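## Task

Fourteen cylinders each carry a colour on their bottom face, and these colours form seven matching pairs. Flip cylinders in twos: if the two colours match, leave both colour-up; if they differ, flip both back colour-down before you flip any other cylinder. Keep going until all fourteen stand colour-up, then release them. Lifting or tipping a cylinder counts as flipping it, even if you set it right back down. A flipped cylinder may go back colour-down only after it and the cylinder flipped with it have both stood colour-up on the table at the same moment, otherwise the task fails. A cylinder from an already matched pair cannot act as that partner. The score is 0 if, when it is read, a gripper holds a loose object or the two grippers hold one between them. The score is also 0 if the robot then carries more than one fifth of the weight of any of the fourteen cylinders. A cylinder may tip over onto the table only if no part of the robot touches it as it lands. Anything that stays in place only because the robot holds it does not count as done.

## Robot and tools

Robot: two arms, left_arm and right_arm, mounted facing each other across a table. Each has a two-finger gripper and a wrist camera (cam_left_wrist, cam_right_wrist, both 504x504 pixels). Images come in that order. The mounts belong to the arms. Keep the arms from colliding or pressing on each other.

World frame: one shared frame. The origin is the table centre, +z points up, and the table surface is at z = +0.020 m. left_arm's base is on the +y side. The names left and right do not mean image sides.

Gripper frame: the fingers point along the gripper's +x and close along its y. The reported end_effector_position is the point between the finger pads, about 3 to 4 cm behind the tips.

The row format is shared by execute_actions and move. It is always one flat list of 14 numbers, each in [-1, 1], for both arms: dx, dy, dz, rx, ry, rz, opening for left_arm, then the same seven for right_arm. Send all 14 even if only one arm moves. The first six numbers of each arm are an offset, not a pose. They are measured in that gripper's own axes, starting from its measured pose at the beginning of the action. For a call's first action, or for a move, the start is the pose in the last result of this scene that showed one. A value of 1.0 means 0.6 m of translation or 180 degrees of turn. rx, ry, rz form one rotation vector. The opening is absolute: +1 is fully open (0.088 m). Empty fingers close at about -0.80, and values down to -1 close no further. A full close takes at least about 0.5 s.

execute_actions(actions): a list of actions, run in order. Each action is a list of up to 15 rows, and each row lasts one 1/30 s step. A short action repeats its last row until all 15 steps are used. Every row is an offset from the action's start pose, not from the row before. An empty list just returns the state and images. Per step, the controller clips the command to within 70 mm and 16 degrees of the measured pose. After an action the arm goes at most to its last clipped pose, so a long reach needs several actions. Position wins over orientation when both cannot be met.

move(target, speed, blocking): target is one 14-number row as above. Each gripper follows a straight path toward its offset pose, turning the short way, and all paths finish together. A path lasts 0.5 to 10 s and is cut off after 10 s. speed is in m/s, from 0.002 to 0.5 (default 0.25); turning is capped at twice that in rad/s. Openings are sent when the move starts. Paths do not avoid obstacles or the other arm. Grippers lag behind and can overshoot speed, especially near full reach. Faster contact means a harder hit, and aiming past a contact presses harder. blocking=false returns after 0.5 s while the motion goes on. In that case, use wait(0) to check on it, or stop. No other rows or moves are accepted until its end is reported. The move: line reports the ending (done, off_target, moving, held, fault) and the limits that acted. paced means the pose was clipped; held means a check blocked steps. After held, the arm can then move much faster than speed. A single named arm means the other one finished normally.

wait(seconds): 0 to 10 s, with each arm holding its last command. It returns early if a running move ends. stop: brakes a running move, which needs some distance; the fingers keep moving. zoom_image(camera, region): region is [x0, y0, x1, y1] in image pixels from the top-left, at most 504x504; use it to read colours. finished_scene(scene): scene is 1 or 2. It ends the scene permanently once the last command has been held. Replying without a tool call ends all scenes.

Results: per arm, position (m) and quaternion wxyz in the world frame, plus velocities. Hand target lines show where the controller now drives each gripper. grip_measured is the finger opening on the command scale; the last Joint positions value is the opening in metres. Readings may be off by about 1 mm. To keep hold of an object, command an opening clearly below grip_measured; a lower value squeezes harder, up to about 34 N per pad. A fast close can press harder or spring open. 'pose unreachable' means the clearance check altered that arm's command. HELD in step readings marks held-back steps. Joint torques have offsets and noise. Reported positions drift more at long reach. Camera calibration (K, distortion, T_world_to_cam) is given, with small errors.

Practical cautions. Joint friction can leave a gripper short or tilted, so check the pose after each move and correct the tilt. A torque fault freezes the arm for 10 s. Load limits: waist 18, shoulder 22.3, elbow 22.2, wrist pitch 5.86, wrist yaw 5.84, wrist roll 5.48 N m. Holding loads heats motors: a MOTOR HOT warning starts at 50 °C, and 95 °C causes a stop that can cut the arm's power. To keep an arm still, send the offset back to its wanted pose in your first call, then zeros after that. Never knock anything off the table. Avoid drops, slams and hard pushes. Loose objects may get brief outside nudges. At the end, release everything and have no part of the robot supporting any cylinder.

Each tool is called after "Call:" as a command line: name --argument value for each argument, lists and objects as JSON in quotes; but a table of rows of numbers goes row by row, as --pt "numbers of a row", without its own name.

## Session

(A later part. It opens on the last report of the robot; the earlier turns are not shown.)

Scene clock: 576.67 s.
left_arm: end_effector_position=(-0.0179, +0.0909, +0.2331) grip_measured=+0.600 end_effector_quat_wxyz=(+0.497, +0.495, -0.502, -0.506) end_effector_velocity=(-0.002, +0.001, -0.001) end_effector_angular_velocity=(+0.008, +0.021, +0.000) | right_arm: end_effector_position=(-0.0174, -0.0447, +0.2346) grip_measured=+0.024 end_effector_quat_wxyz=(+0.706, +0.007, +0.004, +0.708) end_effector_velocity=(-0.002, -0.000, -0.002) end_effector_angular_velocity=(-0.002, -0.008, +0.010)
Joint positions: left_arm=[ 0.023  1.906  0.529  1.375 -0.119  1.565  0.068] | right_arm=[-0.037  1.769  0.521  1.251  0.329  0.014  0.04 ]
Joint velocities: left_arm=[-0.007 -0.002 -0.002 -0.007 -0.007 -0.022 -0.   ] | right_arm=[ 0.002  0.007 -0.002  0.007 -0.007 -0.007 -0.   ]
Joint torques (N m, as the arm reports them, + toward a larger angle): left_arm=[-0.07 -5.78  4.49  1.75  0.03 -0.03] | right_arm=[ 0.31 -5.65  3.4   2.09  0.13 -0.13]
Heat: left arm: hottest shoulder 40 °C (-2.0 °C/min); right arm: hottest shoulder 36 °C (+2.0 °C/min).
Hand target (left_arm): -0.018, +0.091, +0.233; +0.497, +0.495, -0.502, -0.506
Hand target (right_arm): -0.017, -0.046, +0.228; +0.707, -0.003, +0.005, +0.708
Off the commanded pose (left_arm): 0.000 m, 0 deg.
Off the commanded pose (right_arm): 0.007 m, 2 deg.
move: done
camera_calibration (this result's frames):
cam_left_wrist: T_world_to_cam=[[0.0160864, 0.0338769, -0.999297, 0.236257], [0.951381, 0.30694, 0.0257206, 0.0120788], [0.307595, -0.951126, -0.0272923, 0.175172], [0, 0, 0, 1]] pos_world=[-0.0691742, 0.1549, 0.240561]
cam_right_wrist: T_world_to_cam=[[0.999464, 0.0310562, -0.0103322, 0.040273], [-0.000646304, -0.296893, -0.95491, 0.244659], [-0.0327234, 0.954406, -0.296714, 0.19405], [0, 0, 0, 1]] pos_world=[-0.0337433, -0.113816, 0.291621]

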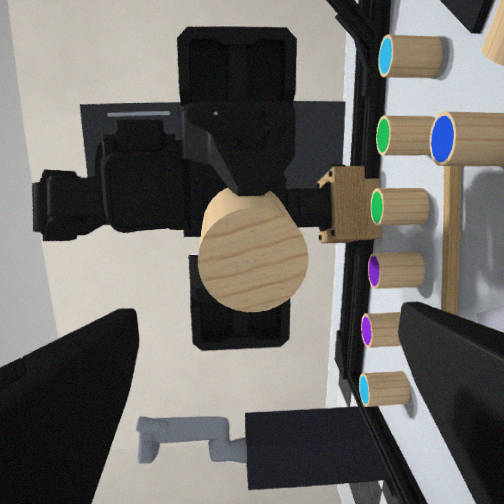

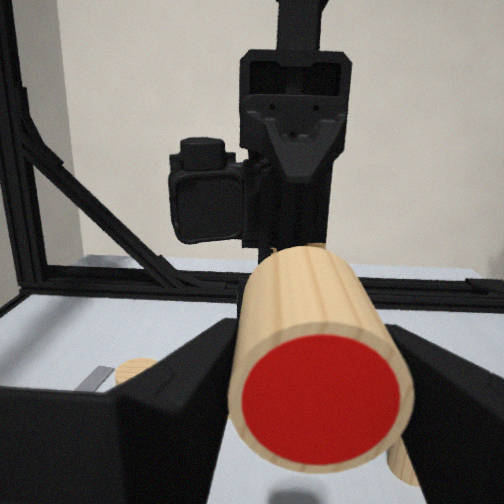

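Call:
move --target '[0.153,0.0075,-0.004,0,0,0,0.6,0,0,0,0,0,0,-0.35]' --speed 0.12

Call:
execute_actions --actions '[[[0,0,0,0,0,0,-0.35,0,0,0,0,0,0,-0.35]],[[0,0,0,0,0,0,-0.35,0,0,0,0,0,0,-0.35]],[[0,0,0,0,0,0,-0.35,0,0,0,0,0,0,0.7]]]'

Call:
move --target '[-0.117,0,0,0,0,0,-0.35,-0.117,0,0,-0.005,0,0,0.7]' --speed 0.2

Call:
move --target '[-0.053,-0.153,-0.062,0,0,-0.495,-0.35,-0.07,0.054,-0.153,0,0.505,0,0.4]' --speed 0.4

Scene clock: 581.87 s.
left_arm: end_effector_position=(-0.0165, +0.0015, +0.2385) grip_measured=+0.600 end_effector_quat_wxyz=(+0.499, +0.496, -0.501, -0.504) end_effector_velocity=(+0.002, -0.002, -0.000) end_effector_angular_velocity=(+0.003, +0.007, +0.010) | right_arm: end_effector_position=(-0.0174, -0.0447, +0.2341) grip_measured=+0.025 end_effector_quat_wxyz=(+0.706, +0.006, +0.004, +0.708) end_effector_velocity=(-0.002, -0.000, -0.001) end_effector_angular_velocity=(-0.007, +0.005, +0.020)
Joint positions: left_arm=[ 0.058  2.095  0.918  1.176 -0.088  1.565  0.068] | right_arm=[-0.037  1.77   0.521  1.253  0.329  0.014  0.04 ]
Joint velocities: left_arm=[ 0.002  0.002  0.007 -0.007 -0.007 -0.007 -0.   ] | right_arm=[-0.002 -0.002 -0.002 -0.007 -0.022  0.007 -0.   ]
Joint torques (N m, as the arm reports them, + toward a larger angle): left_arm=[ 0.19 -6.86  6.27  1.61  0.21 -0.04] | right_arm=[ 0.07 -6.85  4.6   1.71 -0.01  0.  ]
Heat: left arm: hottest shoulder 40 °C (-1.0 °C/min); right arm: hottest shoulder 36 °C (+2.0 °C/min).
Hand target (left_arm): -0.016, -0.001, +0.237; +0.497, +0.495, -0.502, -0.506
Hand target (right_arm): -0.017, -0.045, +0.234; +0.706, +0.007, +0.004, +0.708
Off the commanded pose (left_arm): 0.003 m, 0 deg.
Off the commanded pose (right_arm): 0.000 m, 0 deg.
move: done
camera_calibration (this result's frames):
cam_left_wrist: T_world_to_cam=[[0.0157502, 0.0324271, -0.99935, 0.244595], [0.950209, 0.310605, 0.0250543, 0.038143], [0.311216, -0.949986, -0.0259204, 0.0895256], [0, 0, 0, 1]] pos_world=[-0.067958, 0.0652691, 0.245801]
cam_right_wrist: T_world_to_cam=[[0.999471, 0.0310477, -0.00972526, 0.0401221], [-0.0000454709, -0.297581, -0.954696, 0.244111], [-0.0325352, 0.954191, -0.297422, 0.194073], [0, 0, 0, 1]] pos_world=[-0.0337756, -0.113786, 0.291164]

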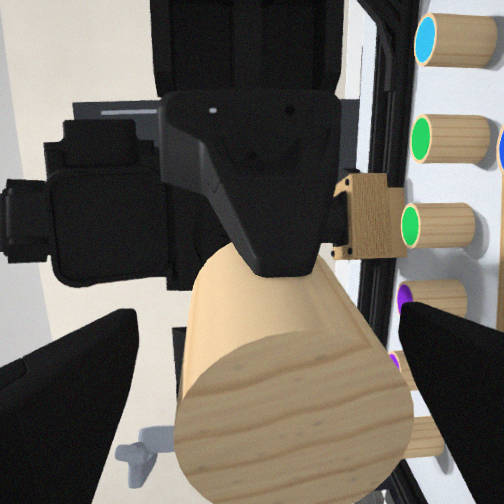

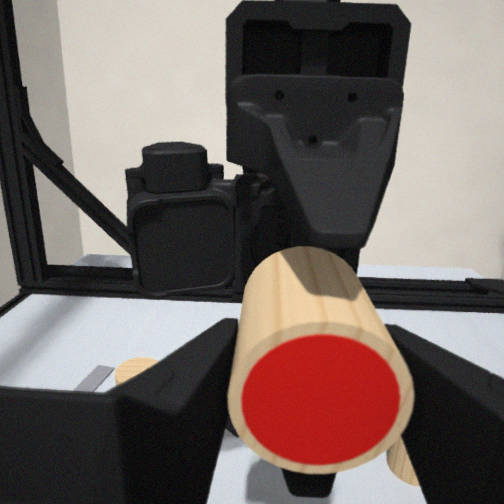

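Scene clock: 583.37 s.
left_arm: end_effector_position=(-0.0165, +0.0015, +0.2384) grip_measured=+0.041 end_effector_quat_wxyz=(+0.499, +0.496, -0.501, -0.505) end_effector_velocity=(-0.000, +0.001, -0.001) end_effector_angular_velocity=(-0.002, +0.008, +0.005) | right_arm: end_effector_position=(-0.0174, -0.0447, +0.2341) grip_measured=+0.691 end_effector_quat_wxyz=(+0.706, +0.006, +0.004, +0.708) end_effector_velocity=(+0.000, -0.000, -0.004) end_effector_angular_velocity=(-0.021, +0.000, +0.005)
Joint positions: left_arm=[ 0.058  2.095  0.918  1.176 -0.088  1.564  0.041] | right_arm=[-0.037  1.77   0.521  1.253  0.329  0.014  0.073]
Joint velocities: left_arm=[-0.002  0.002 -0.002  0.007 -0.007 -0.007 -0.   ] | right_arm=[-0.002 -0.002 -0.002 -0.022 -0.007  0.007  0.004]
Joint torques (N m, as the arm reports them, + toward a larger angle): left_arm=[-0.06 -7.83  5.35  1.79 -0.03 -0.06] | right_arm=[ 0.02 -6.78  4.54  1.82  0.02 -0.02]
Heat: left arm: hottest shoulder 40 °C (-1.0 °C/min); right arm: hottest shoulder 36 °C (+2.0 °C/min).
Hand target (left_arm): -0.016, +0.001, +0.239; +0.499, +0.496, -0.501, -0.504
Hand target (right_arm): -0.017, -0.045, +0.234; +0.706, +0.006, +0.004, +0.708
Off the commanded pose (left_arm): 0.000 m, 0 deg.
Off the commanded pose (right_arm): 0.000 m, 0 deg.
Step readings (end_effector_position; steps 1 to 15: 1st action; 16 to 30: 2nd action; 31 to 45: 3rd action):
0: left_arm (-0.0165, +0.0015, +0.2385) | right_arm (-0.0174, -0.0447, +0.2341)
1: left_arm (-0.0165, +0.0015, +0.2385) | right_arm (-0.0174, -0.0447, +0.2341)
2: left_arm (-0.0165, +0.0015, +0.2385) | right_arm (-0.0174, -0.0447, +0.2341)
4: left_arm (-0.0165, +0.0015, +0.2385) | right_arm (-0.0174, -0.0447, +0.2341)
8: left_arm (-0.0165, +0.0015, +0.2385) | right_arm (-0.0174, -0.0447, +0.2341)
15: left_arm (-0.0165, +0.0015, +0.2385) | right_arm (-0.0174, -0.0447, +0.2341)
16: left_arm (-0.0165, +0.0015, +0.2385) | right_arm (-0.0174, -0.0447, +0.2341)
17: left_arm (-0.0165, +0.0015, +0.2385) | right_arm (-0.0174, -0.0447, +0.2341)
19: left_arm (-0.0165, +0.0015, +0.2385) | right_arm (-0.0174, -0.0447, +0.2341)
23: left_arm (-0.0165, +0.0015, +0.2385) | right_arm (-0.0174, -0.0447, +0.2341)
30: left_arm (-0.0165, +0.0015, +0.2385) | right_arm (-0.0174, -0.0447, +0.2341)
31: left_arm (-0.0165, +0.0015, +0.2385) | right_arm (-0.0174, -0.0447, +0.2341)
32: left_arm (-0.0165, +0.0015, +0.2385) | right_arm (-0.0174, -0.0447, +0.2341)
34: left_arm (-0.0165, +0.0015, +0.2385) | right_arm (-0.0174, -0.0447, +0.2341)
38: left_arm (-0.0165, +0.0015, +0.2384) | right_arm (-0.0174, -0.0447, +0.2341)
45: end_effector_position above
camera_calibration (this result's frames):
cam_left_wrist: T_world_to_cam=[[0.0154067, 0.0328107, -0.999343, 0.244504], [0.950217, 0.310596, 0.0248469, 0.0381946], [0.311207, -0.949976, -0.026392, 0.0896358], [0, 0, 0, 1]] pos_world=[-0.0679555, 0.0652664, 0.24576]
cam_right_wrist: T_world_to_cam=[[0.999459, 0.031429, -0.00972414, 0.040196], [0.0000691029, -0.297581, -0.954697, 0.244113], [-0.0328989, 0.954179, -0.297422, 0.194064], [0, 0, 0, 1]] pos_world=[-0.0338067, -0.113792, 0.291164]

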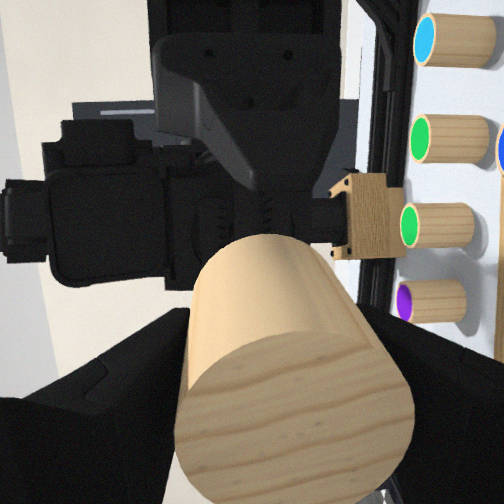

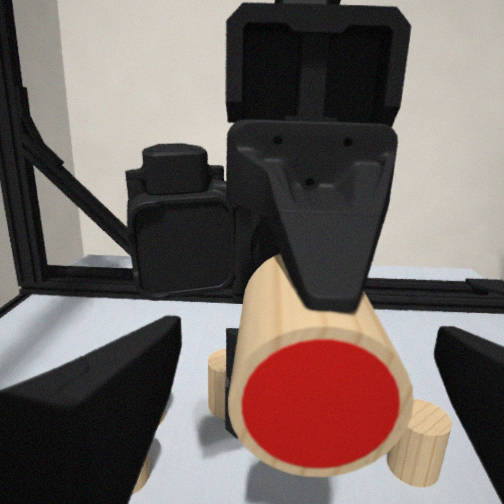

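Scene clock: 584.27 s.
left_arm: end_effector_position=(-0.0161, +0.0701, +0.2330) grip_measured=+0.040 end_effector_quat_wxyz=(+0.494, +0.499, -0.499, -0.509) end_effector_velocity=(+0.003, +0.004, -0.002) end_effector_angular_velocity=(+0.012, +0.020, +0.020) | right_arm: end_effector_position=(-0.0178, -0.1117, +0.2358) grip_measured=+0.700 end_effector_quat_wxyz=(+0.706, +0.006, +0.000, +0.708) end_effector_velocity=(-0.000, -0.003, +0.000) end_effector_angular_velocity=(-0.002, -0.008, +0.010)
Joint positions: left_arm=[ 0.038  1.94   0.616  1.308 -0.104  1.564  0.041] | right_arm=[0.068 1.564 0.277 1.296 0.433 0.005 0.073]
Joint velocities: left_arm=[-0.002 -0.012 -0.017 -0.007 -0.022 -0.022 -0.   ] | right_arm=[ 0.002 -0.017 -0.012 -0.007 -0.007 -0.007 -0.   ]
Joint torques (N m, as the arm reports them, + toward a larger angle): left_arm=[-0.28 -7.72  4.25  2.12 -0.19 -0.05] | right_arm=[ 0.45 -5.73  3.2   1.6   0.13 -0.16]
Heat: left arm: hottest shoulder 40 °C (-1.0 °C/min); right arm: hottest shoulder 36 °C (+2.0 °C/min).
Hand target (left_arm): -0.016, +0.072, +0.239; +0.499, +0.496, -0.501, -0.505
Hand target (right_arm): -0.017, -0.115, +0.234; +0.706, +0.001, -0.001, +0.708
Off the commanded pose (left_arm): 0.006 m, 1 deg.
Off the commanded pose (right_arm): 0.004 m, 1 deg.
move: done
camera_calibration (this result's frames):
cam_left_wrist: T_world_to_cam=[[0.0173022, 0.0475093, -0.998721, 0.235693], [0.951346, 0.306556, 0.0310644, 0.0155298], [0.307639, -0.950666, -0.0398937, 0.157673], [0, 0, 0, 1]] pos_world=[-0.0673585, 0.133936, 0.241199]
cam_right_wrist: T_world_to_cam=[[0.999487, 0.0318002, -0.00380288, 0.041378], [0.00565328, -0.292055, -0.956385, 0.226869], [-0.0315239, 0.955873, -0.292085, 0.257467], [0, 0, 0, 1]] pos_world=[-0.0345229, -0.181163, 0.292334]

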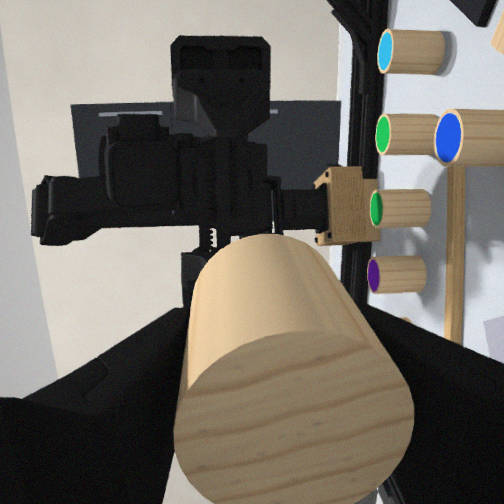

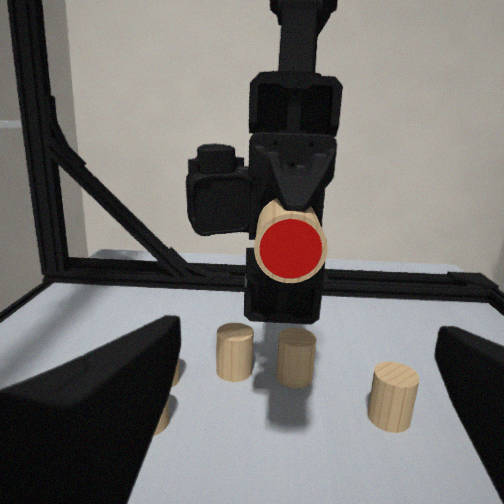

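Scene clock: 586.77 s.
left_arm: end_effector_position=(+0.0211, +0.1039, +0.1412) grip_measured=+0.038 end_effector_quat_wxyz=(-0.001, +0.706, -0.003, -0.708) end_effector_velocity=(+0.000, -0.004, +0.005) end_effector_angular_velocity=(-0.002, -0.022, -0.015) | right_arm: end_effector_position=(-0.0500, -0.1545, +0.1449) grip_measured=+0.400 end_effector_quat_wxyz=(+0.503, -0.498, +0.501, +0.498) end_effector_velocity=(-0.002, -0.002, +0.001) end_effector_angular_velocity=(-0.024, +0.014, +0.005)
Joint positions: left_arm=[ 0.156  2.186  1.668 -1.049  0.003  1.576  0.041] | right_arm=[ 0.019  1.819  1.251 -1.002  0.002  0.395  0.059]
Joint velocities: left_arm=[-0.007  0.007  0.032 -0.022 -0.022  0.007 -0.   ] | right_arm=[-0.002  0.007  0.012 -0.022 -0.022 -0.007 -0.   ]
Joint torques (N m, as the arm reports them, + toward a larger angle): left_arm=[ 0.22 -7.84  6.87 -0.05  0.23  0.1 ] | right_arm=[-0.13 -6.43  6.55 -0.08 -0.12 -0.17]
Heat: left arm: hottest shoulder 40 °C (-1.0 °C/min); right arm: hottest shoulder 36 °C (+2.0 °C/min).
Hand target (left_arm): +0.021, +0.102, +0.141; -0.002, +0.704, -0.003, -0.710
Hand target (right_arm): -0.050, -0.152, +0.143; +0.500, -0.500, +0.503, +0.497
Off the commanded pose (left_arm): 0.001 m, 1 deg.
Off the commanded pose (right_arm): 0.002 m, 1 deg.
move: done
camera_calibration (this result's frames):
cam_left_wrist: T_world_to_cam=[[0.0276918, 0.999189, 0.0292193, -0.102466], [0.947179, -0.0355708, 0.318726, -0.0323365], [0.319507, 0.0188499, -0.947397, 0.201932], [0, 0, 0, 1]] pos_world=[-0.0310527, 0.0974259, 0.20461]
cam_right_wrist: T_world_to_cam=[[0.999604, -0.00245641, -0.0280448, 0.0727347], [0.00602929, -0.954392, 0.298497, -0.156508], [-0.0274989, -0.298548, -0.953998, 0.173063], [0, 0, 0, 1]] pos_world=[-0.0670032, -0.0975239, 0.213859]

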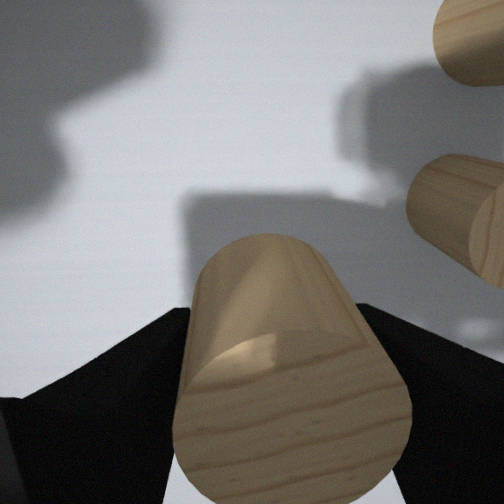

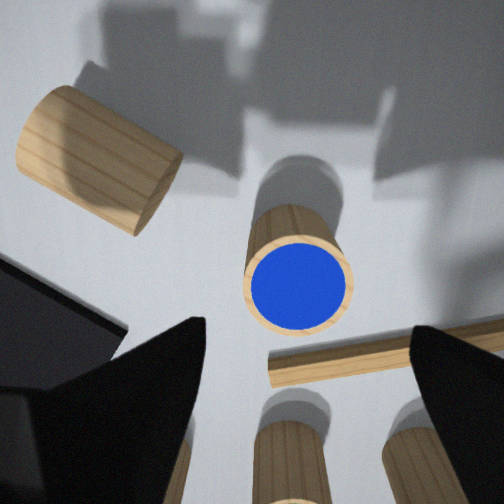

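Call:
move --target '[0.122,0,0,0,0,0,-0.35,0.114,-0.002,-0.003,0,0.002,0,0.4]' --speed 0.08

Call:
execute_actions --actions '[[[0,0,0,0,0,0,0.4,0,0,0,0,0,0,-0.35]],[[0,0,0,0,0,0,0.4,0,0,0,0,0,0,-0.35]]]'

Call:
move --target '[-0.14,0,0,0,0,0,0.4,-0.1,0,0,0,0,0,-0.35]' --speed 0.2

Call:
move --target '[-0.138,0.027,0.065,0,0,0.502,0.6,-0.152,-0.054,0.185,0,-0.498,0,-0.35]' --speed 0.4

Scene clock: 590.53 s.
left_arm: end_effector_position=(+0.0211, +0.1021, +0.0734) grip_measured=+0.036 end_effector_quat_wxyz=(+0.002, +0.706, -0.007, -0.708) end_effector_velocity=(-0.002, +0.004, +0.001) end_effector_angular_velocity=(+0.017, +0.008, +0.019) | right_arm: end_effector_position=(-0.0511, -0.1522, +0.0833) grip_measured=+0.400 end_effector_quat_wxyz=(+0.504, -0.492, +0.499, +0.504) end_effector_velocity=(-0.000, -0.001, -0.001) end_effector_angular_velocity=(-0.000, +0.007, +0.020)
Joint positions: left_arm=[ 0.156  2.286  1.547 -0.819  0.003  1.576  0.041] | right_arm=[ 0.019  1.917  1.112 -0.748  0.001  0.395  0.059]
Joint velocities: left_arm=[-0.002 -0.002  0.002 -0.022  0.007 -0.022 -0.   ] | right_arm=[-0.002 -0.002 -0.007  0.007 -0.007 -0.022 -0.   ]
Joint torques (N m, as the arm reports them, + toward a larger angle): left_arm=[-0.01 -7.74  4.65  0.61  0.05  0.03] | right_arm=[-0.16 -6.75  3.44  0.3  -0.06 -0.08]
Heat: left arm: hottest shoulder 41 °C (+1.0 °C/min); right arm: hottest shoulder 36 °C (+2.0 °C/min).
Hand target (left_arm): +0.021, +0.104, +0.068; -0.001, +0.706, -0.003, -0.708
Hand target (right_arm): -0.049, -0.157, +0.077; +0.501, -0.500, +0.503, +0.497
Off the commanded pose (left_arm): 0.006 m, 1 deg.
Off the commanded pose (right_arm): 0.008 m, 1 deg.
move: done
camera_calibration (this result's frames):
cam_left_wrist: T_world_to_cam=[[0.0276919, 0.999423, 0.0196888, -0.0980136], [0.947182, -0.0325296, 0.319043, -0.0111018], [0.319499, 0.00981391, -0.947536, 0.138602], [0, 0, 0, 1]] pos_world=[-0.0310536, 0.0962356, 0.136802]
cam_right_wrist: T_world_to_cam=[[0.999387, -0.0015983, -0.0349715, 0.0728038], [0.00841148, -0.95873, 0.284193, -0.135219], [-0.0339824, -0.284313, -0.958129, 0.117228], [0, 0, 0, 1]] pos_world=[-0.0676381, -0.0961923, 0.153294]

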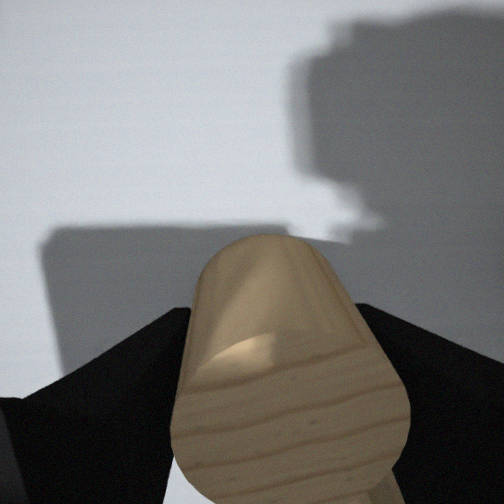

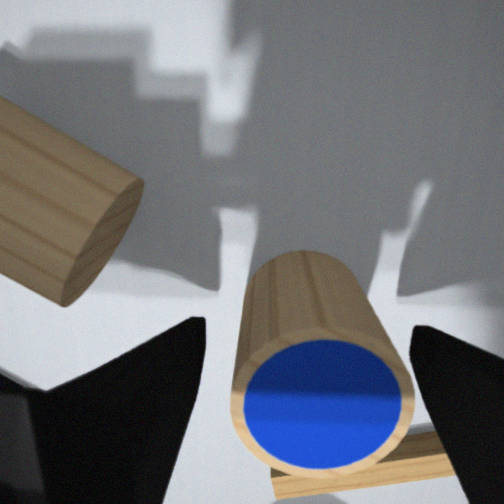

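Scene clock: 591.53 s.
left_arm: end_effector_position=(+0.0211, +0.1021, +0.0734) grip_measured=+0.400 end_effector_quat_wxyz=(+0.002, +0.706, -0.007, -0.708) end_effector_velocity=(+0.002, -0.003, +0.002) end_effector_angular_velocity=(-0.012, -0.007, -0.005) | right_arm: end_effector_position=(-0.0509, -0.1522, +0.0833) grip_measured=+0.025 end_effector_quat_wxyz=(+0.505, -0.493, +0.499, +0.504) end_effector_velocity=(+0.002, -0.007, -0.001) end_effector_angular_velocity=(-0.028, -0.003, +0.005)
Joint positions: left_arm=[ 0.156  2.286  1.547 -0.819  0.003  1.576  0.059] | right_arm=[ 0.019  1.917  1.112 -0.748  0.002  0.395  0.04 ]
Joint velocities: left_arm=[ 0.002 -0.002  0.002  0.007 -0.007  0.007 -0.   ] | right_arm=[-0.002 -0.002 -0.007 -0.022 -0.007 -0.007  0.   ]
Joint torques (N m, as the arm reports them, + toward a larger angle): left_arm=[-0.09 -8.74  5.35  0.21  0.04  0.  ] | right_arm=[ 0.   -8.15  4.78  0.15  0.02 -0.01]
Heat: left arm: hottest shoulder 41 °C (+1.0 °C/min); right arm: hottest shoulder 36 °C (+2.0 °C/min).
Hand target (left_arm): +0.021, +0.102, +0.073; +0.002, +0.706, -0.007, -0.708
Hand target (right_arm): -0.051, -0.152, +0.083; +0.505, -0.493, +0.499, +0.504
Off the commanded pose (left_arm): 0.000 m, 0 deg.
Off the commanded pose (right_arm): 0.000 m, 0 deg.
Step readings (end_effector_position; steps 1 to 15: 1st action; 16 to 30: 2nd action):
0: left_arm (+0.0211, +0.1021, +0.0734) | right_arm (-0.0511, -0.1522, +0.0833)
1: left_arm (+0.0211, +0.1021, +0.0734) | right_arm (-0.0510, -0.1521, +0.0833)
2: left_arm (+0.0211, +0.1021, +0.0734) | right_arm (-0.0510, -0.1521, +0.0833)
4: left_arm (+0.0211, +0.1021, +0.0734) | right_arm (-0.0509, -0.1522, +0.0833)
8: left_arm (+0.0211, +0.1021, +0.0735) | right_arm (-0.0509, -0.1522, +0.0833)
15: left_arm (+0.0211, +0.1021, +0.0734) | right_arm (-0.0509, -0.1522, +0.0833)
16: left_arm (+0.0211, +0.1021, +0.0734) | right_arm (-0.0509, -0.1522, +0.0833)
17: left_arm (+0.0211, +0.1021, +0.0734) | right_arm (-0.0509, -0.1522, +0.0833)
19: left_arm (+0.0211, +0.1021, +0.0734) | right_arm (-0.0509, -0.1522, +0.0833)
23: left_arm (+0.0211, +0.1021, +0.0734) | right_arm (-0.0509, -0.1522, +0.0833)
30: end_effector_position above
camera_calibration (this result's frames):
cam_left_wrist: T_world_to_cam=[[0.0276919, 0.999423, 0.0196888, -0.0980136], [0.947182, -0.0325296, 0.319043, -0.0111018], [0.319499, 0.00981391, -0.947536, 0.138602], [0, 0, 0, 1]] pos_world=[-0.0310536, 0.0962356, 0.136802]
cam_right_wrist: T_world_to_cam=[[0.999416, -0.00161399, -0.0341215, 0.0725943], [0.00815688, -0.958712, 0.284263, -0.135268], [-0.0331714, -0.284375, -0.958139, 0.117254], [0, 0, 0, 1]] pos_world=[-0.0675591, -0.0962212, 0.153274]

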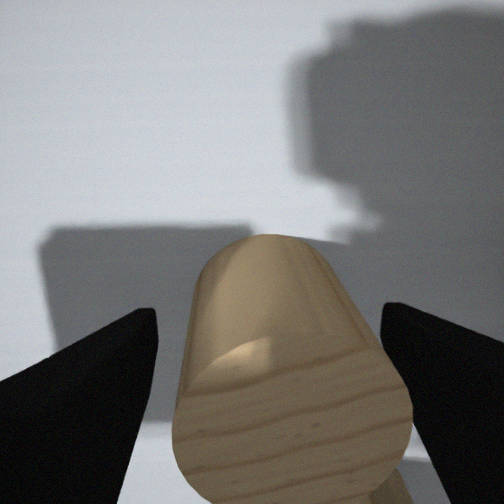

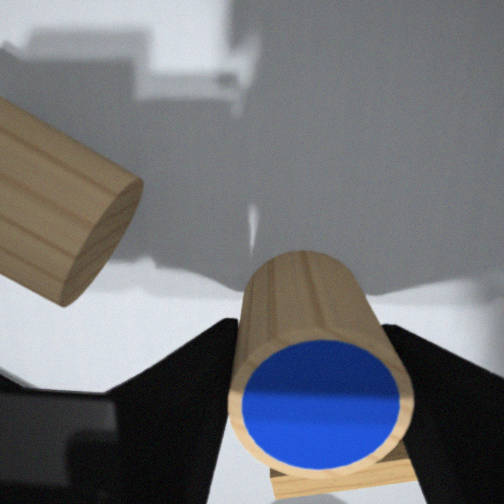

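Scene clock: 592.43 s.
left_arm: end_effector_position=(+0.0211, +0.1052, +0.1515) grip_measured=+0.400 end_effector_quat_wxyz=(-0.003, +0.706, -0.002, -0.708) end_effector_velocity=(+0.000, +0.003, +0.001) end_effector_angular_velocity=(+0.017, -0.007, -0.010) | right_arm: end_effector_position=(-0.0493, -0.1562, +0.1376) grip_measured=+0.024 end_effector_quat_wxyz=(+0.502, -0.499, +0.501, +0.498) end_effector_velocity=(+0.004, -0.001, +0.002) end_effector_angular_velocity=(-0.009, -0.011, +0.000)
Joint positions: left_arm=[ 0.156  2.174  1.691 -1.089  0.003  1.576  0.059] | right_arm=[ 0.019  1.823  1.226 -0.974  0.002  0.395  0.04 ]
Joint velocities: left_arm=[-0.002  0.002  0.007 -0.022 -0.007  0.007 -0.   ] | right_arm=[-0.007 -0.002  0.007 -0.022  0.007 -0.007 -0.   ]
Joint torques (N m, as the arm reports them, + toward a larger angle): left_arm=[-0.07 -9.52  6.97 -0.04  0.07  0.  ] | right_arm=[ 0.06 -8.89  6.82 -0.06  0.01  0.  ]
Heat: left arm: hottest shoulder 41 °C (+1.0 °C/min); right arm: hottest shoulder 36 °C (+2.0 °C/min).
Hand target (left_arm): +0.021, +0.103, +0.157; +0.002, +0.706, -0.007, -0.708
Hand target (right_arm): -0.051, -0.153, +0.143; +0.505, -0.493, +0.499, +0.504
Off the commanded pose (left_arm): 0.006 m, 1 deg.
Off the commanded pose (right_arm): 0.007 m, 1 deg.
move: done
camera_calibration (this result's frames):
cam_left_wrist: T_world_to_cam=[[0.0276916, 0.999045, 0.0337931, -0.104743], [0.947178, -0.0370295, 0.318563, -0.0353786], [0.31951, 0.0231865, -0.947299, 0.211143], [0, 0, 0, 1]] pos_world=[-0.0310518, 0.0984369, 0.214825]
cam_right_wrist: T_world_to_cam=[[0.999624, -0.00212399, -0.02732, 0.0717903], [0.00617744, -0.95386, 0.300187, -0.156104], [-0.0266971, -0.300243, -0.953489, 0.165361], [0, 0, 0, 1]] pos_world=[-0.0663843, -0.0991004, 0.206492]

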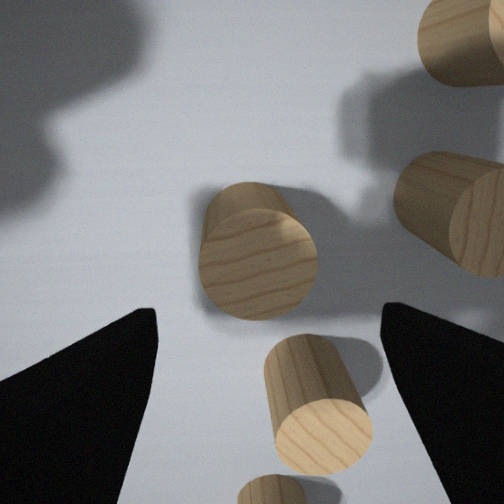

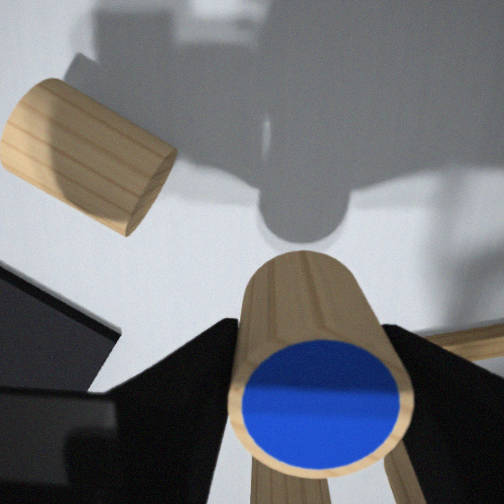

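Scene clock: 595.00 s.
left_arm: end_effector_position=(-0.0182, +0.0891, +0.2389) grip_measured=+0.600 end_effector_quat_wxyz=(+0.499, +0.492, -0.506, -0.502) end_effector_velocity=(+0.002, +0.000, -0.003) end_effector_angular_velocity=(+0.012, +0.006, +0.010) | right_arm: end_effector_position=(-0.0180, -0.0445, +0.2361) grip_measured=+0.024 end_effector_quat_wxyz=(+0.707, +0.010, +0.004, +0.707) end_effector_velocity=(+0.002, +0.000, +0.001) end_effector_angular_velocity=(+0.012, -0.018, -0.000)
Joint positions: left_arm=[ 0.024  1.896  0.538  1.371 -0.115  1.568  0.068] | right_arm=[-0.034  1.768  0.524  1.254  0.335  0.016  0.04 ]
Joint velocities: left_arm=[ 0.002  0.002 -0.002 -0.007 -0.007 -0.007 -0.   ] | right_arm=[-0.007  0.007 -0.002  0.022 -0.007 -0.022  0.   ]
Joint torques (N m, as the arm reports them, + toward a larger angle): left_arm=[-0.37 -5.1   4.07  2.01 -0.18  0.07] | right_arm=[-0.22 -5.69  3.34  2.11 -0.07 -0.19]
Heat: left arm: hottest shoulder 42 °C (+2.0 °C/min); right arm: hottest shoulder 36 °C (+2.0 °C/min).
Hand target (left_arm): -0.018, +0.090, +0.235; +0.497, +0.496, -0.505, -0.502
Hand target (right_arm): -0.017, -0.046, +0.229; +0.707, +0.000, +0.005, +0.707
Off the commanded pose (left_arm): 0.005 m, 1 deg.
Off the commanded pose (right_arm): 0.008 m, 1 deg.
move: done
camera_calibration (this result's frames):
cam_left_wrist: T_world_to_cam=[[0.0181642, 0.0201631, -0.999632, 0.243438], [0.952143, 0.304753, 0.0234483, 0.0135364], [0.305113, -0.952218, -0.0136625, 0.170515], [0, 0, 0, 1]] pos_world=[-0.0693367, 0.153333, 0.245361]
cam_right_wrist: T_world_to_cam=[[0.999504, 0.0284567, -0.0134901, 0.0415804], [-0.00459243, -0.292076, -0.956384, 0.246692], [-0.0311556, 0.955972, -0.291801, 0.193229], [0, 0, 0, 1]] pos_world=[-0.0344067, -0.113852, 0.292877]

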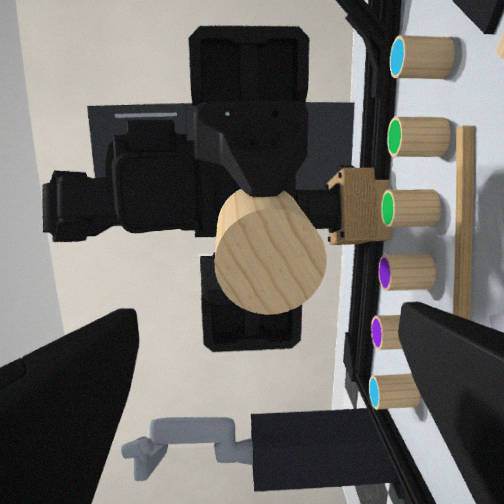

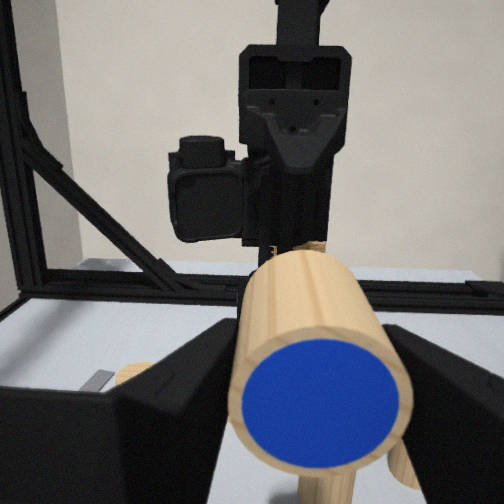

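Call:
move --target '[0.149,-0.005,-0.002,0,0,0,0.6,0,0,0,0,0,0,-0.35]' --speed 0.12

Call:
execute_actions --actions '[[[0,0,0,0,0,0,-0.35,0,0,0,0,0,0,-0.35]],[[0,0,0,0,0,0,-0.35,0,0,0,0,0,0,-0.35]],[[0,0,0,0,0,0,-0.35,0,0,0,0,0,0,0.7]]]'

Call:
move --target '[-0.117,0,0,0,0,0,-0.35,-0.117,0,-0.005,-0.006,0.003,0,0.7]' --speed 0.2

Call:
move --target '[-0.053,-0.153,0.055,0,0,-0.497,-0.35,0,0,0,0,0,0,0.7]' --speed 0.4

Scene clock: 599.63 s.
left_arm: end_effector_position=(-0.0182, +0.0021, +0.2380) grip_measured=+0.600 end_effector_quat_wxyz=(+0.501, +0.492, -0.506, -0.501) end_effector_velocity=(-0.000, -0.000, -0.002) end_effector_angular_velocity=(+0.007, +0.007, +0.005) | right_arm: end_effector_position=(-0.0181, -0.0445, +0.2359) grip_measured=+0.024 end_effector_quat_wxyz=(+0.707, +0.010, +0.003, +0.707) end_effector_velocity=(+0.002, +0.000, -0.004) end_effector_angular_velocity=(-0.021, -0.015, -0.000)
Joint positions: left_arm=[ 0.054  2.105  0.915  1.204 -0.089  1.569  0.068] | right_arm=[-0.034  1.769  0.523  1.255  0.335  0.015  0.04 ]
Joint velocities: left_arm=[-0.002  0.002  0.002 -0.007 -0.007 -0.007  0.   ] | right_arm=[-0.007 -0.002 -0.002 -0.022 -0.007 -0.007  0.   ]
Joint torques (N m, as the arm reports them, + toward a larger angle): left_arm=[ 0.13 -6.78  6.34  1.57  0.22 -0.06] | right_arm=[ 0.07 -6.86  4.59  1.71  0.01  0.01]
Heat: left arm: hottest shoulder 41 °C (+0.0 °C/min); right arm: hottest shoulder 36 °C (+2.0 °C/min).
Hand target (left_arm): -0.018, -0.000, +0.237; +0.499, +0.492, -0.506, -0.502
Hand target (right_arm): -0.018, -0.044, +0.236; +0.707, +0.010, +0.004, +0.707
Off the commanded pose (left_arm): 0.003 m, 0 deg.
Off the commanded pose (right_arm): 0.000 m, 0 deg.
move: done
camera_calibration (this result's frames):
cam_left_wrist: T_world_to_cam=[[0.0186182, 0.0186741, -0.999652, 0.244337], [0.950959, 0.308426, 0.0234729, 0.0400226], [0.308757, -0.951065, -0.0120159, 0.0872982], [0, 0, 0, 1]] pos_world=[-0.0695629, 0.0661195, 0.244361]
cam_right_wrist: T_world_to_cam=[[0.999498, 0.0288346, -0.0131055, 0.0415515], [-0.004114, -0.292077, -0.956386, 0.246439], [-0.0314048, 0.95596, -0.291812, 0.193174], [0, 0, 0, 1]] pos_world=[-0.0344502, -0.113886, 0.292605]

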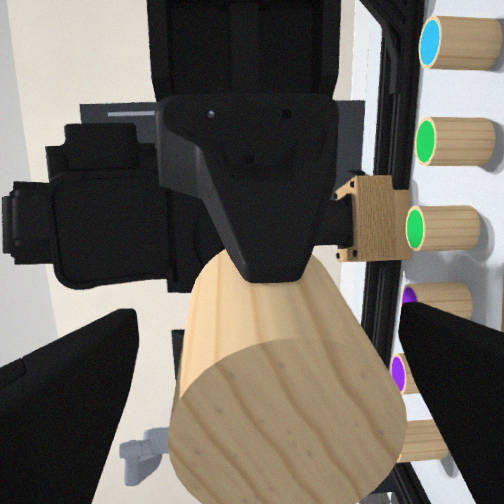

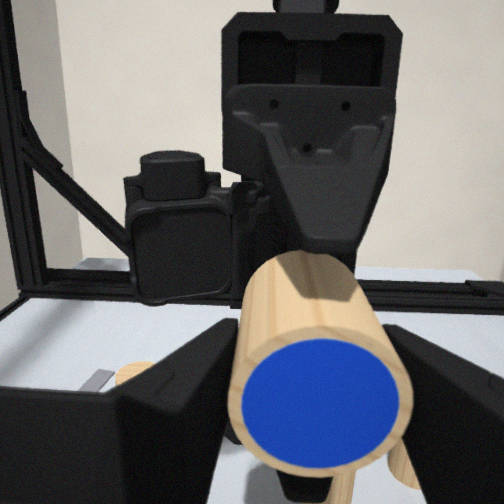

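Scene clock: 601.13 s.
left_arm: end_effector_position=(-0.0182, +0.0020, +0.2380) grip_measured=+0.037 end_effector_quat_wxyz=(+0.501, +0.492, -0.506, -0.501) end_effector_velocity=(-0.003, +0.001, -0.004) end_effector_angular_velocity=(+0.012, +0.021, -0.000) | right_arm: end_effector_position=(-0.0181, -0.0445, +0.2358) grip_measured=+0.691 end_effector_quat_wxyz=(+0.707, +0.009, +0.004, +0.707) end_effector_velocity=(+0.000, -0.000, -0.001) end_effector_angular_velocity=(-0.007, -0.024, +0.005)
Joint positions: left_arm=[ 0.054  2.105  0.915  1.203 -0.089  1.568  0.041] | right_arm=[-0.034  1.769  0.523  1.255  0.335  0.015  0.073]
Joint velocities: left_arm=[-0.007  0.002 -0.002 -0.007 -0.007 -0.022 -0.   ] | right_arm=[-0.002 -0.002 -0.002 -0.007 -0.007 -0.022  0.004]
Joint torques (N m, as the arm reports them, + toward a larger angle): left_arm=[-0.09 -7.89  5.25  1.82  0.   -0.04] | right_arm=[ 0.02 -6.74  4.52  1.82  0.02 -0.01]
Heat: left arm: hottest shoulder 41 °C (+0.0 °C/min); right arm: hottest shoulder 36 °C (+2.0 °C/min).
Hand target (left_arm): -0.018, +0.002, +0.238; +0.501, +0.492, -0.506, -0.501
Hand target (right_arm): -0.018, -0.044, +0.236; +0.707, +0.009, +0.004, +0.707
Off the commanded pose (left_arm): 0.000 m, 0 deg.
Off the commanded pose (right_arm): 0.000 m, 0 deg.
Step readings (end_effector_position; steps 1 to 15: 1st action; 16 to 30: 2nd action; 31 to 45: 3rd action):
0: left_arm (-0.0182, +0.0021, +0.2380) | right_arm (-0.0181, -0.0445, +0.2359)
1: left_arm (-0.0182, +0.0020, +0.2382) | right_arm (-0.0181, -0.0445, +0.2359)
2: left_arm (-0.0182, +0.0020, +0.2382) | right_arm (-0.0181, -0.0445, +0.2359)
4: left_arm (-0.0182, +0.0020, +0.2382) | right_arm (-0.0181, -0.0445, +0.2359)
8: left_arm (-0.0182, +0.0020, +0.2382) | right_arm (-0.0181, -0.0445, +0.2358)
15: left_arm (-0.0182, +0.0020, +0.2382) | right_arm (-0.0181, -0.0445, +0.2358)
16: left_arm (-0.0182, +0.0020, +0.2382) | right_arm (-0.0181, -0.0445, +0.2358)
17: left_arm (-0.0182, +0.0020, +0.2382) | right_arm (-0.0181, -0.0445, +0.2358)
19: left_arm (-0.0182, +0.0020, +0.2382) | right_arm (-0.0181, -0.0445, +0.2358)
23: left_arm (-0.0182, +0.0020, +0.2382) | right_arm (-0.0181, -0.0445, +0.2358)
30: left_arm (-0.0182, +0.0020, +0.2382) | right_arm (-0.0181, -0.0445, +0.2358)
31: left_arm (-0.0182, +0.0020, +0.2382) | right_arm (-0.0181, -0.0445, +0.2358)
32: left_arm (-0.0182, +0.0020, +0.2382) | right_arm (-0.0181, -0.0445, +0.2358)
34: left_arm (-0.0182, +0.0020, +0.2382) | right_arm (-0.0181, -0.0445, +0.2358)
38: left_arm (-0.0182, +0.0020, +0.2380) | right_arm (-0.0182, -0.0445, +0.2358)
45: end_effector_position above
camera_calibration (this result's frames):
cam_left_wrist: T_world_to_cam=[[0.0178951, 0.0190637, -0.999658, 0.244299], [0.950979, 0.308407, 0.022905, 0.0401909], [0.308738, -0.951063, -0.0126102, 0.0873664], [0, 0, 0, 1]] pos_world=[-0.0695658, 0.0660386, 0.244396]
cam_right_wrist: T_world_to_cam=[[0.9995, 0.0288299, -0.0129906, 0.0415234], [-0.00399414, -0.292421, -0.956281, 0.246324], [-0.0313682, 0.955855, -0.29216, 0.193228], [0, 0, 0, 1]] pos_world=[-0.0344576, -0.113864, 0.292548]

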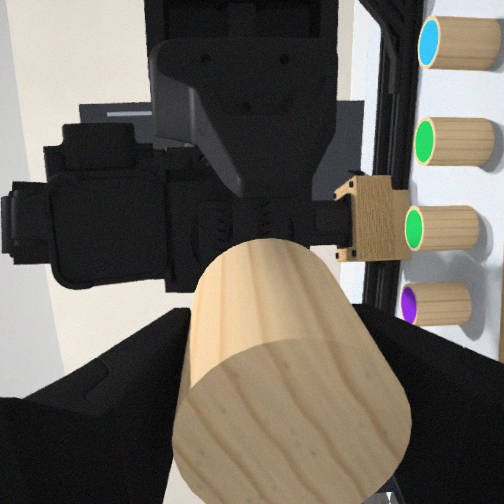

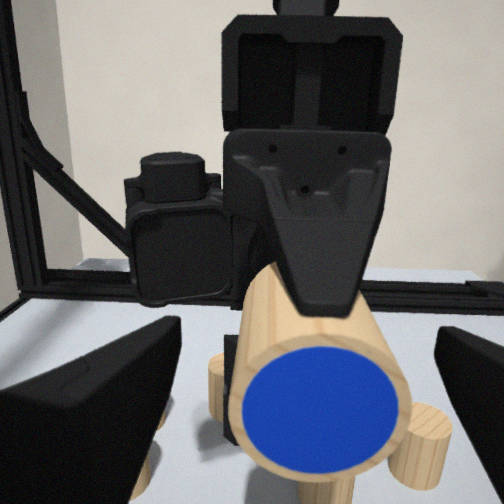

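Scene clock: 602.07 s.
left_arm: end_effector_position=(-0.0175, +0.0707, +0.2315) grip_measured=+0.037 end_effector_quat_wxyz=(+0.496, +0.496, -0.503, -0.505) end_effector_velocity=(+0.003, +0.003, -0.000) end_effector_angular_velocity=(+0.007, -0.008, +0.010) | right_arm: end_effector_position=(-0.0188, -0.1115, +0.2340) grip_measured=+0.700 end_effector_quat_wxyz=(+0.707, +0.005, +0.002, +0.707) end_effector_velocity=(-0.001, -0.003, -0.003) end_effector_angular_velocity=(-0.011, +0.002, +0.010)
Joint positions: left_arm=[ 0.034  1.959  0.612  1.344 -0.105  1.568  0.041] | right_arm=[0.072 1.572 0.279 1.298 0.44  0.007 0.073]
Joint velocities: left_arm=[ 0.002 -0.012 -0.012 -0.007 -0.007  0.007  0.   ] | right_arm=[ 0.002 -0.007 -0.012 -0.007 -0.007  0.007 -0.   ]
Joint torques (N m, as the arm reports them, + toward a larger angle): left_arm=[-0.23 -7.81  4.21  2.09 -0.2  -0.06] | right_arm=[ 0.3  -5.64  2.9   1.57  0.17 -0.17]
Heat: left arm: hottest shoulder 42 °C (+1.0 °C/min); right arm: hottest shoulder 36 °C (+2.0 °C/min).
Hand target (left_arm): -0.018, +0.072, +0.237; +0.501, +0.492, -0.505, -0.501
Hand target (right_arm): -0.018, -0.115, +0.232; +0.707, -0.000, +0.001, +0.707
Off the commanded pose (left_arm): 0.006 m, 1 deg.
Off the commanded pose (right_arm): 0.004 m, 1 deg.
move: done
camera_calibration (this result's frames):
cam_left_wrist: T_world_to_cam=[[0.0196162, 0.0341625, -0.999224, 0.235304], [0.951989, 0.304746, 0.0291079, 0.0173137], [0.305504, -0.951821, -0.0265444, 0.155641], [0, 0, 0, 1]] pos_world=[-0.068647, 0.134827, 0.238749]
cam_right_wrist: T_world_to_cam=[[0.999555, 0.0295107, -0.00432408, 0.0421413], [0.00460859, -0.296053, -0.95516, 0.224508], [-0.0294676, 0.954716, -0.296057, 0.257587], [0, 0, 0, 1]] pos_world=[-0.0355667, -0.180699, 0.290883]

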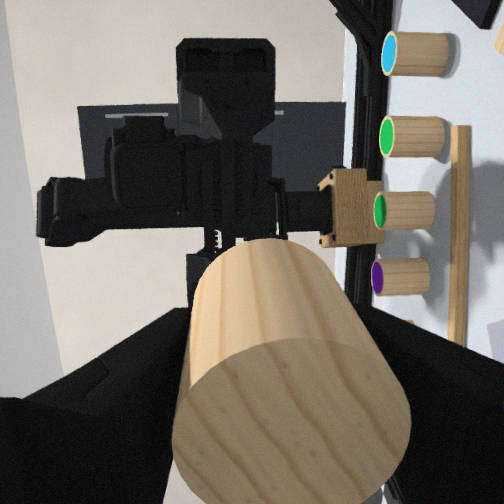

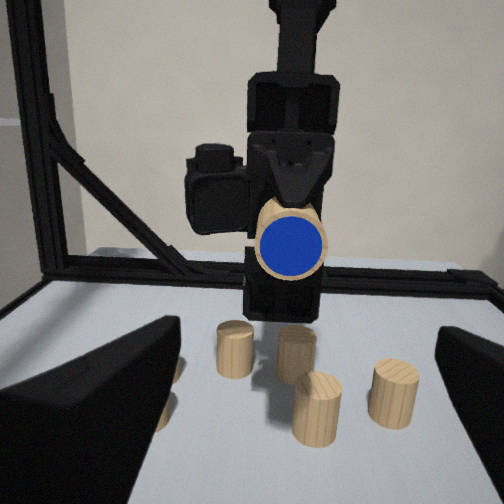

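Scene clock: 604.53 s.
left_arm: end_effector_position=(-0.0483, +0.1039, +0.1396) grip_measured=+0.034 end_effector_quat_wxyz=(-0.000, +0.707, -0.007, -0.708) end_effector_velocity=(+0.005, +0.002, +0.005) end_effector_angular_velocity=(+0.023, -0.026, +0.010) | right_arm: end_effector_position=(-0.0187, -0.1115, +0.2339) grip_measured=+0.700 end_effector_quat_wxyz=(+0.707, +0.005, +0.002, +0.707) end_effector_velocity=(+0.000, -0.000, -0.001) end_effector_angular_velocity=(-0.007, -0.010, +0.005)
Joint positions: left_arm=[-0.01   2.205  1.691 -1.047 -0.     1.415  0.041] | right_arm=[0.072 1.572 0.279 1.298 0.441 0.007 0.073]
Joint velocities: left_arm=[ 0.002  0.007  0.032 -0.051 -0.022 -0.007 -0.   ] | right_arm=[-0.002 -0.002 -0.002 -0.007 -0.007 -0.007 -0.   ]
Joint torques (N m, as the arm reports them, + toward a larger angle): left_arm=[-0.23 -7.93  7.    0.    0.25 -0.06] | right_arm=[ 0.05 -4.92  4.27  1.78  0.01  0.01]
Heat: left arm: hottest shoulder 42 °C (+2.0 °C/min); right arm: hottest shoulder 36 °C (+2.0 °C/min).
Hand target (left_arm): -0.050, +0.102, +0.139; -0.001, +0.704, -0.006, -0.710
Hand target (right_arm): -0.019, -0.112, +0.234; +0.707, +0.005, +0.002, +0.707
Off the commanded pose (left_arm): 0.002 m, 0 deg.
Off the commanded pose (right_arm): 0.000 m, 0 deg.
move: done
camera_calibration (this result's frames):
cam_left_wrist: T_world_to_cam=[[0.0326063, 0.999223, 0.0221313, -0.099219], [0.946679, -0.0379778, 0.319932, 0.0339665], [0.320524, 0.0105194, -0.947182, 0.223401], [0, 0, 0, 1]] pos_world=[-0.100525, 0.0980818, 0.20293]
cam_right_wrist: T_world_to_cam=[[0.999567, 0.0291279, -0.00417318, 0.0420059], [0.00464947, -0.296385, -0.955057, 0.224373], [-0.0290557, 0.954624, -0.296392, 0.257641], [0, 0, 0, 1]] pos_world=[-0.035545, -0.180673, 0.290827]

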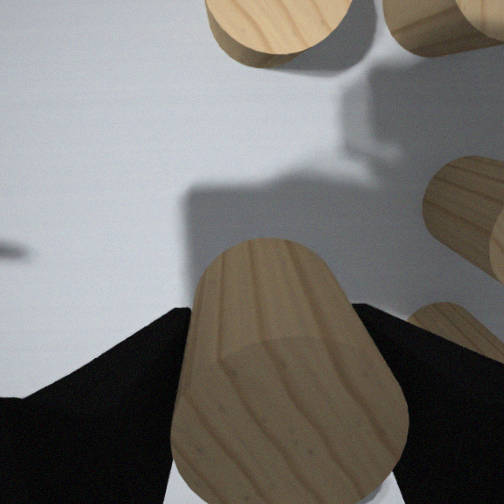

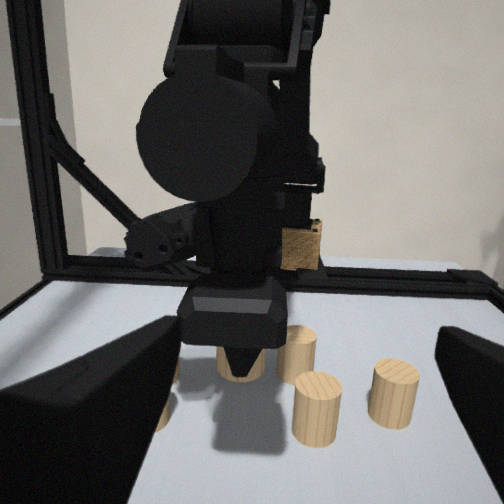

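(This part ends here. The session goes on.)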